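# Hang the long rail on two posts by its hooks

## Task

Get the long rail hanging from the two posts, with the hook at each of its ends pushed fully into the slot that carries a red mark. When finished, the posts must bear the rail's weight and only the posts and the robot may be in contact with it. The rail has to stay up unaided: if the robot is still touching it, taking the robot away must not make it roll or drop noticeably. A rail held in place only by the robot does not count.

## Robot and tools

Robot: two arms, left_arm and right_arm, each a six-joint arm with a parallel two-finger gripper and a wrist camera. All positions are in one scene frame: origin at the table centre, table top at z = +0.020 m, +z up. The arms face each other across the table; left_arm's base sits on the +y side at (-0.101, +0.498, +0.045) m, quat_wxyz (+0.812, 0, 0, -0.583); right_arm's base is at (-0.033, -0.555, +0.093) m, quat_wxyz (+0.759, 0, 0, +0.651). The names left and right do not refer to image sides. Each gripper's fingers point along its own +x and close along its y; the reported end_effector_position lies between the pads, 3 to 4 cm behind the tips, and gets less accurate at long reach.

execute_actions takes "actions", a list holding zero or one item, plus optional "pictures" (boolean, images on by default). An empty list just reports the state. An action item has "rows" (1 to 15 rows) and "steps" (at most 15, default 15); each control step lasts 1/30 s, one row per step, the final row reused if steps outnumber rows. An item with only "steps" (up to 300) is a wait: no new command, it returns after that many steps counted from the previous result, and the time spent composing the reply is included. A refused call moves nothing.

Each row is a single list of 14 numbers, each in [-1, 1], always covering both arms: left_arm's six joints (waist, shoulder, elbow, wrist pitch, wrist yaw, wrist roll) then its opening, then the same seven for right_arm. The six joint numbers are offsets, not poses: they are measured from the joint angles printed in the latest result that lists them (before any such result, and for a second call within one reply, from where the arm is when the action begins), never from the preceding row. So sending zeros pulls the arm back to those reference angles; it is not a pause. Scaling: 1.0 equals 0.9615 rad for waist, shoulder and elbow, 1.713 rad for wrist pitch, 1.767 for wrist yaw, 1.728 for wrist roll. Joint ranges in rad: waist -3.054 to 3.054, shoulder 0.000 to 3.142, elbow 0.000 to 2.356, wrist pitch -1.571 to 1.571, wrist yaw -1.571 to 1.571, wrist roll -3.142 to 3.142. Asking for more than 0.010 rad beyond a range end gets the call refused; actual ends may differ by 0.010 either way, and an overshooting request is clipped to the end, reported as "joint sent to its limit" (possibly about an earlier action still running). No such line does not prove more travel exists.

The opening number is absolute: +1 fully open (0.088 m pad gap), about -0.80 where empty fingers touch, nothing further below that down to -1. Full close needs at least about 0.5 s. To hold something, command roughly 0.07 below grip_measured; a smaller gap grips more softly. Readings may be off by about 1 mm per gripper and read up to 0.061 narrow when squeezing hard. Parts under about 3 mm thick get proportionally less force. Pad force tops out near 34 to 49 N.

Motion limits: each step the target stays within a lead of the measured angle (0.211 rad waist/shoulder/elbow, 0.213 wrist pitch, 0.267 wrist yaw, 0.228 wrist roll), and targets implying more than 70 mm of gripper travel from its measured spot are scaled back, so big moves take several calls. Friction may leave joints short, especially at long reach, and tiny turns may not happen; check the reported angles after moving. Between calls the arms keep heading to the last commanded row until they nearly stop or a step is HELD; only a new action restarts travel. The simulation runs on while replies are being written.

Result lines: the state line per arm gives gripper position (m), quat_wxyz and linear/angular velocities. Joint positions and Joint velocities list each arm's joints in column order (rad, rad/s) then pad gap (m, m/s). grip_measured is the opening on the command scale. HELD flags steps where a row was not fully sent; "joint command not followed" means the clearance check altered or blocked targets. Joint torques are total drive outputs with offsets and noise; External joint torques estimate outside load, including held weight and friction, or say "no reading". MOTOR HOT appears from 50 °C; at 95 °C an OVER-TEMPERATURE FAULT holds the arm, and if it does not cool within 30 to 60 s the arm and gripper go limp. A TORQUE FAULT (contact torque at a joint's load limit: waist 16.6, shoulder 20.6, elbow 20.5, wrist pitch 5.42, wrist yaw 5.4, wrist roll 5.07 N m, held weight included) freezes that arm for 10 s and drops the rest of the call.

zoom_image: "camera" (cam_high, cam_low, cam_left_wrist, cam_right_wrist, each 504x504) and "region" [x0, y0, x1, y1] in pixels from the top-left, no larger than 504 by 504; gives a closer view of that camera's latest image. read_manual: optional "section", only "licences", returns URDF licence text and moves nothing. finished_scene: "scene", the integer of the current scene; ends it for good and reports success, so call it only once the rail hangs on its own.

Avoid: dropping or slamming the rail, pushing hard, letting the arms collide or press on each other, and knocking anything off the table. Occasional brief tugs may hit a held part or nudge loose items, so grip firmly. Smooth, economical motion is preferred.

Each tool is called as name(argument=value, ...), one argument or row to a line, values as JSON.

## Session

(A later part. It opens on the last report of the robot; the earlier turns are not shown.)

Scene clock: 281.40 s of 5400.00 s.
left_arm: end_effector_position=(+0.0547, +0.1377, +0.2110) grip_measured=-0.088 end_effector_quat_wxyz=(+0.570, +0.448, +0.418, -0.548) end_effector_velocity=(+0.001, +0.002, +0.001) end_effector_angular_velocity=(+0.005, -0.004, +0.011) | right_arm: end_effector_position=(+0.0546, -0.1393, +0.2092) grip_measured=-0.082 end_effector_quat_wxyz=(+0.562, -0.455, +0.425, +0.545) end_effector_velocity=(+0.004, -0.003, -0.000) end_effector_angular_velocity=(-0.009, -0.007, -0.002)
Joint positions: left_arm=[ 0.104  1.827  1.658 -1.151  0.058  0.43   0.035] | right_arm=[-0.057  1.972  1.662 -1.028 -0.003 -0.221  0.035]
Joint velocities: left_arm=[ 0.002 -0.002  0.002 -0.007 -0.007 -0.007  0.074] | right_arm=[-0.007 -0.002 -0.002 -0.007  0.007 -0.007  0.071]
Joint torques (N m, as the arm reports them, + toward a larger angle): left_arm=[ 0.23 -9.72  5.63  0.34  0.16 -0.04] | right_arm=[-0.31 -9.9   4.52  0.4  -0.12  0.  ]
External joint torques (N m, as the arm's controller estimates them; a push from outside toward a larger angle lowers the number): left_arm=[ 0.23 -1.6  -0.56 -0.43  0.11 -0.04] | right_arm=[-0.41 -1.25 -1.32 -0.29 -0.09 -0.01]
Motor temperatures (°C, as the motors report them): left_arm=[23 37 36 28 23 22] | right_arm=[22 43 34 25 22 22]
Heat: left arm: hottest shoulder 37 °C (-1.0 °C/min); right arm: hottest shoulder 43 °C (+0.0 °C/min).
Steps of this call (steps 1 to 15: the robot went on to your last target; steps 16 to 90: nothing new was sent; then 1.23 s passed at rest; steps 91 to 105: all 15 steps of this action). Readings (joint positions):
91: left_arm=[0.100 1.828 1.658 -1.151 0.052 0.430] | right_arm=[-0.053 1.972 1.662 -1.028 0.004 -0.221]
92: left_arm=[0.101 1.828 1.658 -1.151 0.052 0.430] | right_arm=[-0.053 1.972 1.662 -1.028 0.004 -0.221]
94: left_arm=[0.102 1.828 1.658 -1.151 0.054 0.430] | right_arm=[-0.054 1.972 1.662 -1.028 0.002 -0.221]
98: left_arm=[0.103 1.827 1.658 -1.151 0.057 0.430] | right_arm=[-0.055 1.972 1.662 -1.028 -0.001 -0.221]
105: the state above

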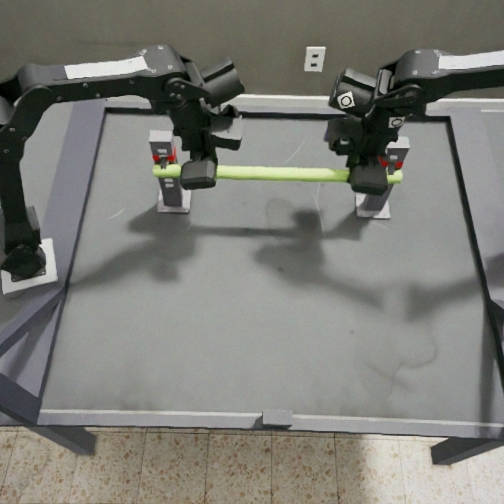

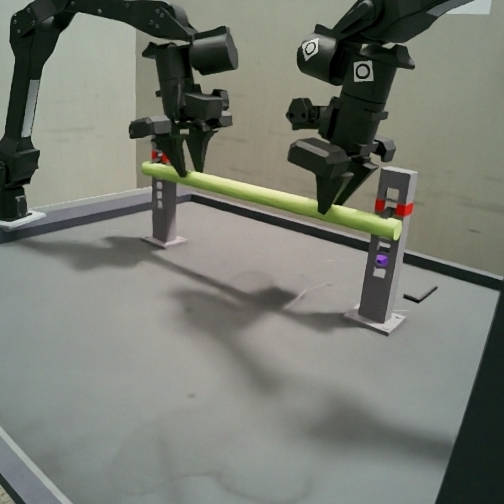

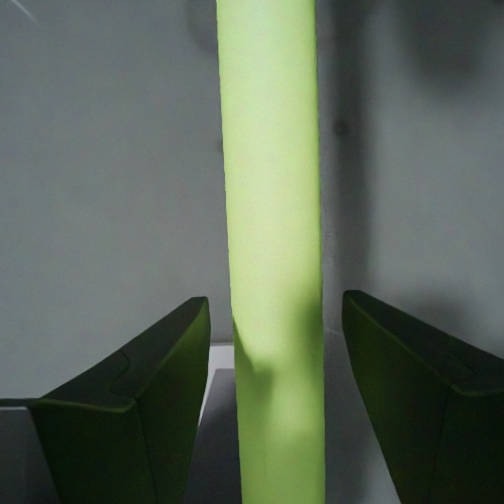

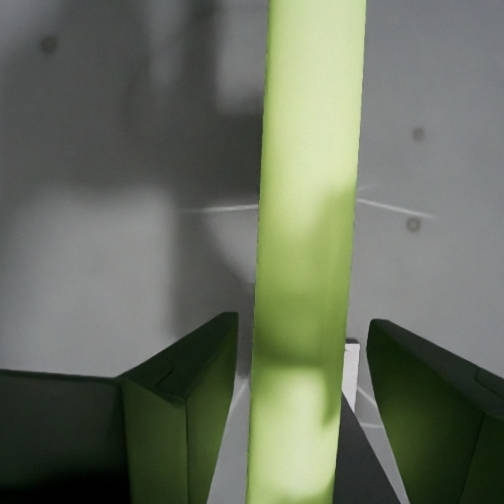

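execute_actions(
  actions=[
    {"rows":[[0,0,0.03,-0.01,0,0,0.1,0,0,0.03,-0.01,0,0,0.1],[0,0,0.05,-0.02,0,0,0.1,0,0,0.05,-0.02,0,0,0.1],[0,0.003,0.075,-0.03,0,0,0.1,0,-0.004,0.07,-0.03,0,0,0.1],[0,0.006,0.1,-0.043,0,0,0.1,0,-0.008,0.09,-0.04,0,0,0.1],[0,0.009,0.125,-0.055,0,0,0.1,0,-0.011,0.11,-0.052,0,0,0.1],[0,0.012,0.15,-0.068,0,0,0.1,0,-0.014,0.13,-0.064,0,0,0.1],[0,0.015,0.175,-0.08,0,0,0.1,0,-0.017,0.15,-0.076,0,0,0.1],[0,0.018,0.2,-0.093,0,0,0.1,0,-0.02,0.17,-0.088,0,0,0.1],[0,0.02,0.225,-0.106,0,0,0.1,0,-0.022,0.19,-0.1,0,0,0.1],[0,0.02,0.25,-0.119,0,0,0.1,0,-0.024,0.21,-0.112,0,0,0.1],[0,0.0,0.27,-0.13,0,0,0.1,0,-0.045,0.23,-0.125,0,0,0.1],[0,-0.03,0.28,-0.14,0,0,0.1,0,-0.07,0.24,-0.135,0,0,0.1]],"steps":15},
  ],
)

zoom_image(
  camera="cam_high",
  region=[135, 125, 195, 190],
)

zoom_image(
  camera="cam_high",
  region=[360, 130, 420, 195],
)

Scene clock: 288.03 s of 5400.00 s.
left_arm: end_effector_position=(+0.0524, +0.1433, +0.2726) grip_measured=+0.097 end_effector_quat_wxyz=(+0.580, +0.443, +0.406, -0.551) end_effector_velocity=(-0.017, +0.033, +0.096) end_effector_angular_velocity=(-0.076, -0.029, -0.012) | right_arm: end_effector_position=(+0.0537, -0.1442, +0.2701) grip_measured=+0.097 end_effector_quat_wxyz=(+0.569, -0.449, +0.417, +0.548) end_effector_velocity=(-0.004, -0.017, +0.184) end_effector_angular_velocity=(+0.347, -0.068, +0.007)
Joint positions: left_arm=[ 0.105  1.821  1.892 -1.357  0.058  0.43   0.044] | right_arm=[-0.057  1.94   1.854 -1.228 -0.003 -0.221  0.044]
Joint velocities: left_arm=[-0.002 -0.105  0.247 -0.271  0.007  0.007 -0.   ] | right_arm=[-0.002 -0.286  0.266 -0.198 -0.007 -0.007 -0.   ]
Joint torques (N m, as the arm reports them, + toward a larger angle): left_arm=[  0.01 -10.68   6.21   0.24   0.07  -0.03] | right_arm=[  0.05 -10.57   5.5    0.3   -0.03   0.  ]
External joint torques (N m, as the arm's controller estimates them; a push from outside toward a larger angle lowers the number): left_arm=[-0.02 -3.23  0.5  -0.53  0.02 -0.03] | right_arm=[ 0.05 -2.66 -0.12 -0.43 -0.01 -0.01]
Motor temperatures (°C, as the motors report them): left_arm=[23 37 36 28 23 22] | right_arm=[22 43 34 25 22 22]
Heat: left arm: hottest shoulder 37 °C (-1.0 °C/min); right arm: hottest shoulder 43 °C (+0.0 °C/min).
Steps of this call (steps 1 to 15: the robot went on to your last target; steps 16 to 90: nothing new was sent; then 3.13 s passed at rest; steps 91 to 105: all 15 steps of this action). Readings (joint positions):
91: left_arm=[0.105 1.827 1.659 -1.151 0.058 0.430] | right_arm=[-0.057 1.972 1.662 -1.029 -0.003 -0.221]
92: left_arm=[0.105 1.827 1.664 -1.157 0.058 0.430] | right_arm=[-0.057 1.972 1.666 -1.034 -0.003 -0.221]
94: left_arm=[0.105 1.827 1.682 -1.179 0.058 0.430] | right_arm=[-0.057 1.972 1.683 -1.056 -0.003 -0.221]
98: left_arm=[0.105 1.827 1.761 -1.240 0.058 0.430] | right_arm=[-0.057 1.972 1.749 -1.114 -0.003 -0.221]
105: the state above

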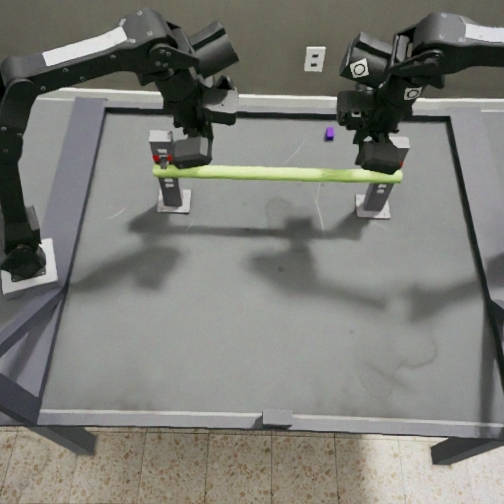

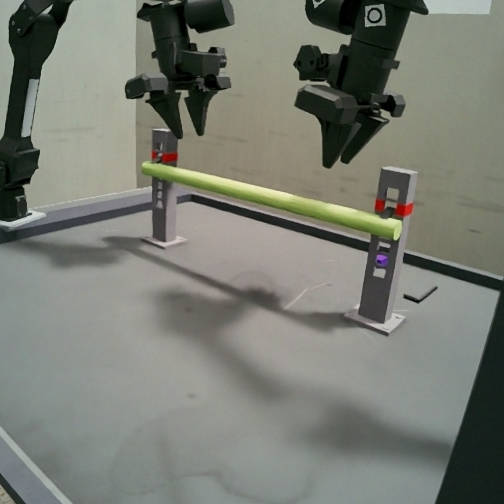

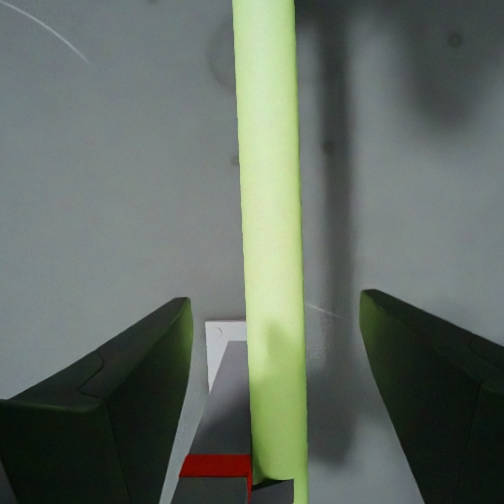

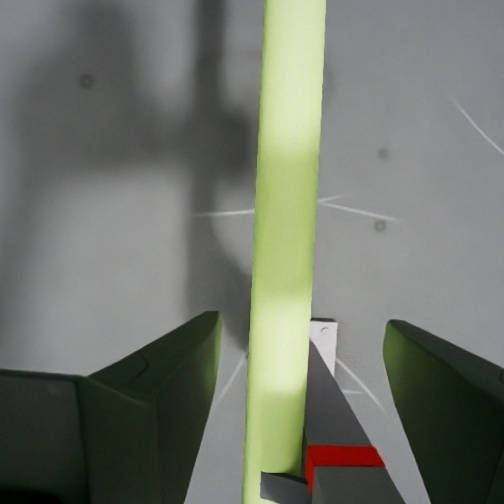

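Region (135, 125, 195, 190) of cam_high's 504x504 image, scaled by 7.754, with more detail than that image has; it fills the left 465 columns of this view, and the rest is white.

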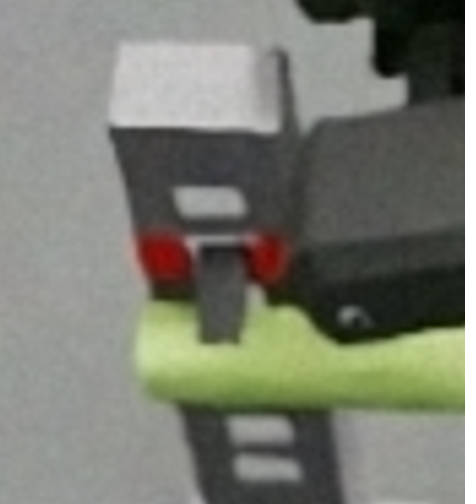

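Region (360, 130, 420, 195) of cam_high's 504x504 image, scaled by 7.754, with more detail than that image has; it fills the left 465 columns of this view, and the rest is white.

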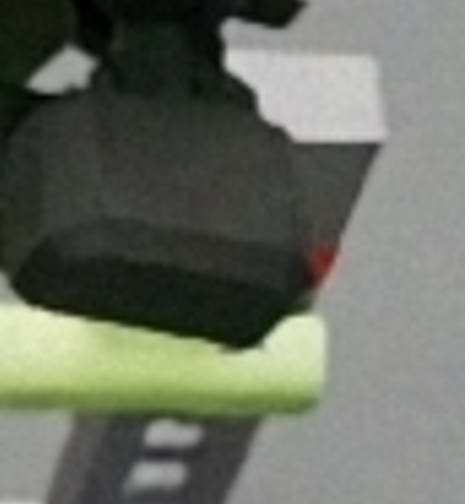

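execute_actions(
  actions=[
    {"steps":15},
  ],
)

Scene clock: 289.03 s of 5400.00 s.
left_arm: end_effector_position=(+0.0506, +0.1473, +0.2819) grip_measured=+0.097 end_effector_quat_wxyz=(+0.581, +0.442, +0.404, -0.551) end_effector_velocity=(-0.002, +0.001, -0.002) end_effector_angular_velocity=(+0.008, +0.014, +0.002) | right_arm: end_effector_position=(+0.0529, -0.1481, +0.2876) grip_measured=+0.097 end_effector_quat_wxyz=(+0.575, -0.443, +0.409, +0.552) end_effector_velocity=(-0.000, -0.002, +0.003) end_effector_angular_velocity=(+0.003, +0.000, +0.021)
Joint positions: left_arm=[ 0.105  1.811  1.917 -1.388  0.058  0.43   0.044] | right_arm=[-0.057  1.912  1.881 -1.257 -0.003 -0.221  0.044]
Joint velocities: left_arm=[-0.002  0.002 -0.002 -0.007  0.007 -0.007 -0.   ] | right_arm=[-0.002 -0.007  0.002 -0.007 -0.007 -0.022  0.   ]
Joint torques (N m, as the arm reports them, + toward a larger angle): left_arm=[ -0.01 -10.99   6.46   0.25   0.07  -0.03] | right_arm=[  0.04 -10.17   5.59   0.34  -0.03   0.  ]
External joint torques (N m, as the arm's controller estimates them; a push from outside toward a larger angle lowers the number): left_arm=[-0.02 -3.31  0.57 -0.59  0.01 -0.03] | right_arm=[ 0.08 -1.82 -0.31 -0.45 -0.01  0.  ]
Motor temperatures (°C, as the motors report them): left_arm=[23 37 36 28 23 22] | right_arm=[22 43 34 25 22 22]
Heat: left arm: hottest shoulder 37 °C (-1.0 °C/min); right arm: hottest shoulder 43 °C (+0.0 °C/min).
Steps of this call (steps 1 to 30: the robot went on to your last target). Readings (joint positions):
1: left_arm=[0.105 1.818 1.899 -1.365 0.058 0.430] | right_arm=[-0.057 1.931 1.862 -1.234 -0.003 -0.221]
2: left_arm=[0.105 1.815 1.904 -1.370 0.058 0.430] | right_arm=[-0.057 1.924 1.869 -1.239 -0.003 -0.221]
4: left_arm=[0.105 1.812 1.911 -1.378 0.058 0.430] | right_arm=[-0.057 1.914 1.878 -1.246 -0.003 -0.221]
8: left_arm=[0.105 1.811 1.915 -1.384 0.058 0.430] | right_arm=[-0.057 1.912 1.881 -1.254 -0.003 -0.221]
30: the state above
All arms were judged still, so your last target was given up. Only a new action makes them travel on or press farther. Fingers that are still opening or closing keep moving.

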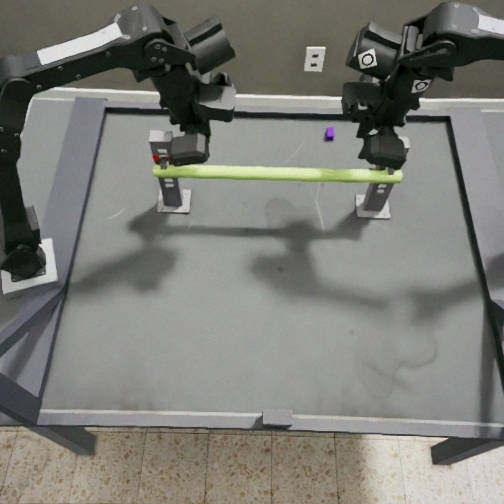

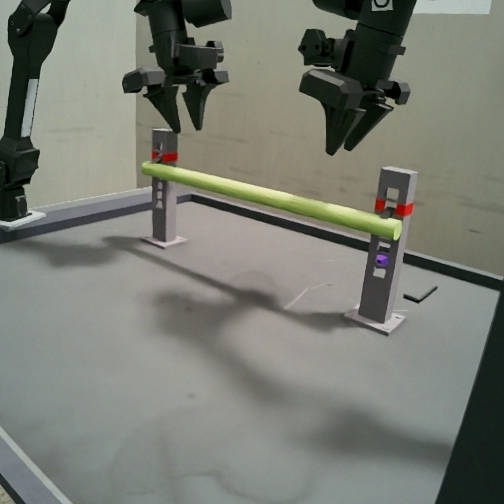

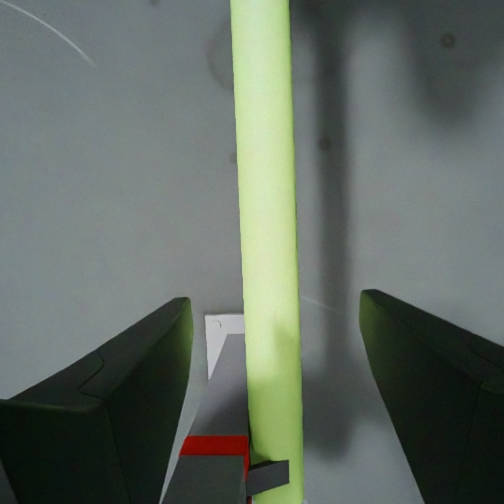

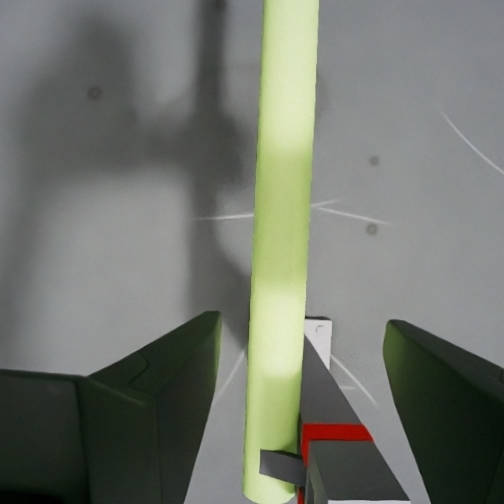

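zoom_image(
  camera="cam_low",
  region=[130, 120, 200, 200],
)

zoom_image(
  camera="cam_low",
  region=[360, 165, 430, 245],
)

Region (130, 120, 200, 200) of cam_low's 504x504 image, scaled by 6.300, with more detail than that image has; it fills the left 441 columns of this view, and the rest is white.

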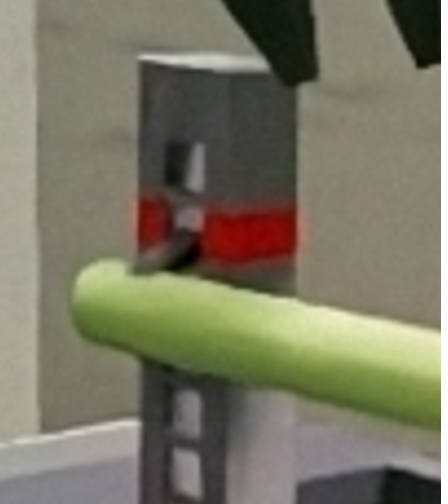

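Region (360, 165, 430, 245) of cam_low's 504x504 image, scaled by 6.300, with more detail than that image has; it fills the left 441 columns of this view, and the rest is white.

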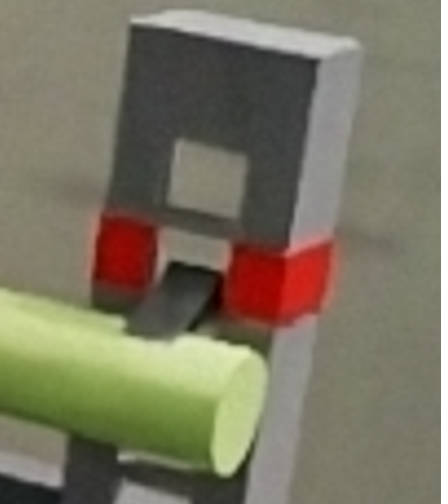

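finished_scene(
  scene=2,
)

The scene is finished: the task was done.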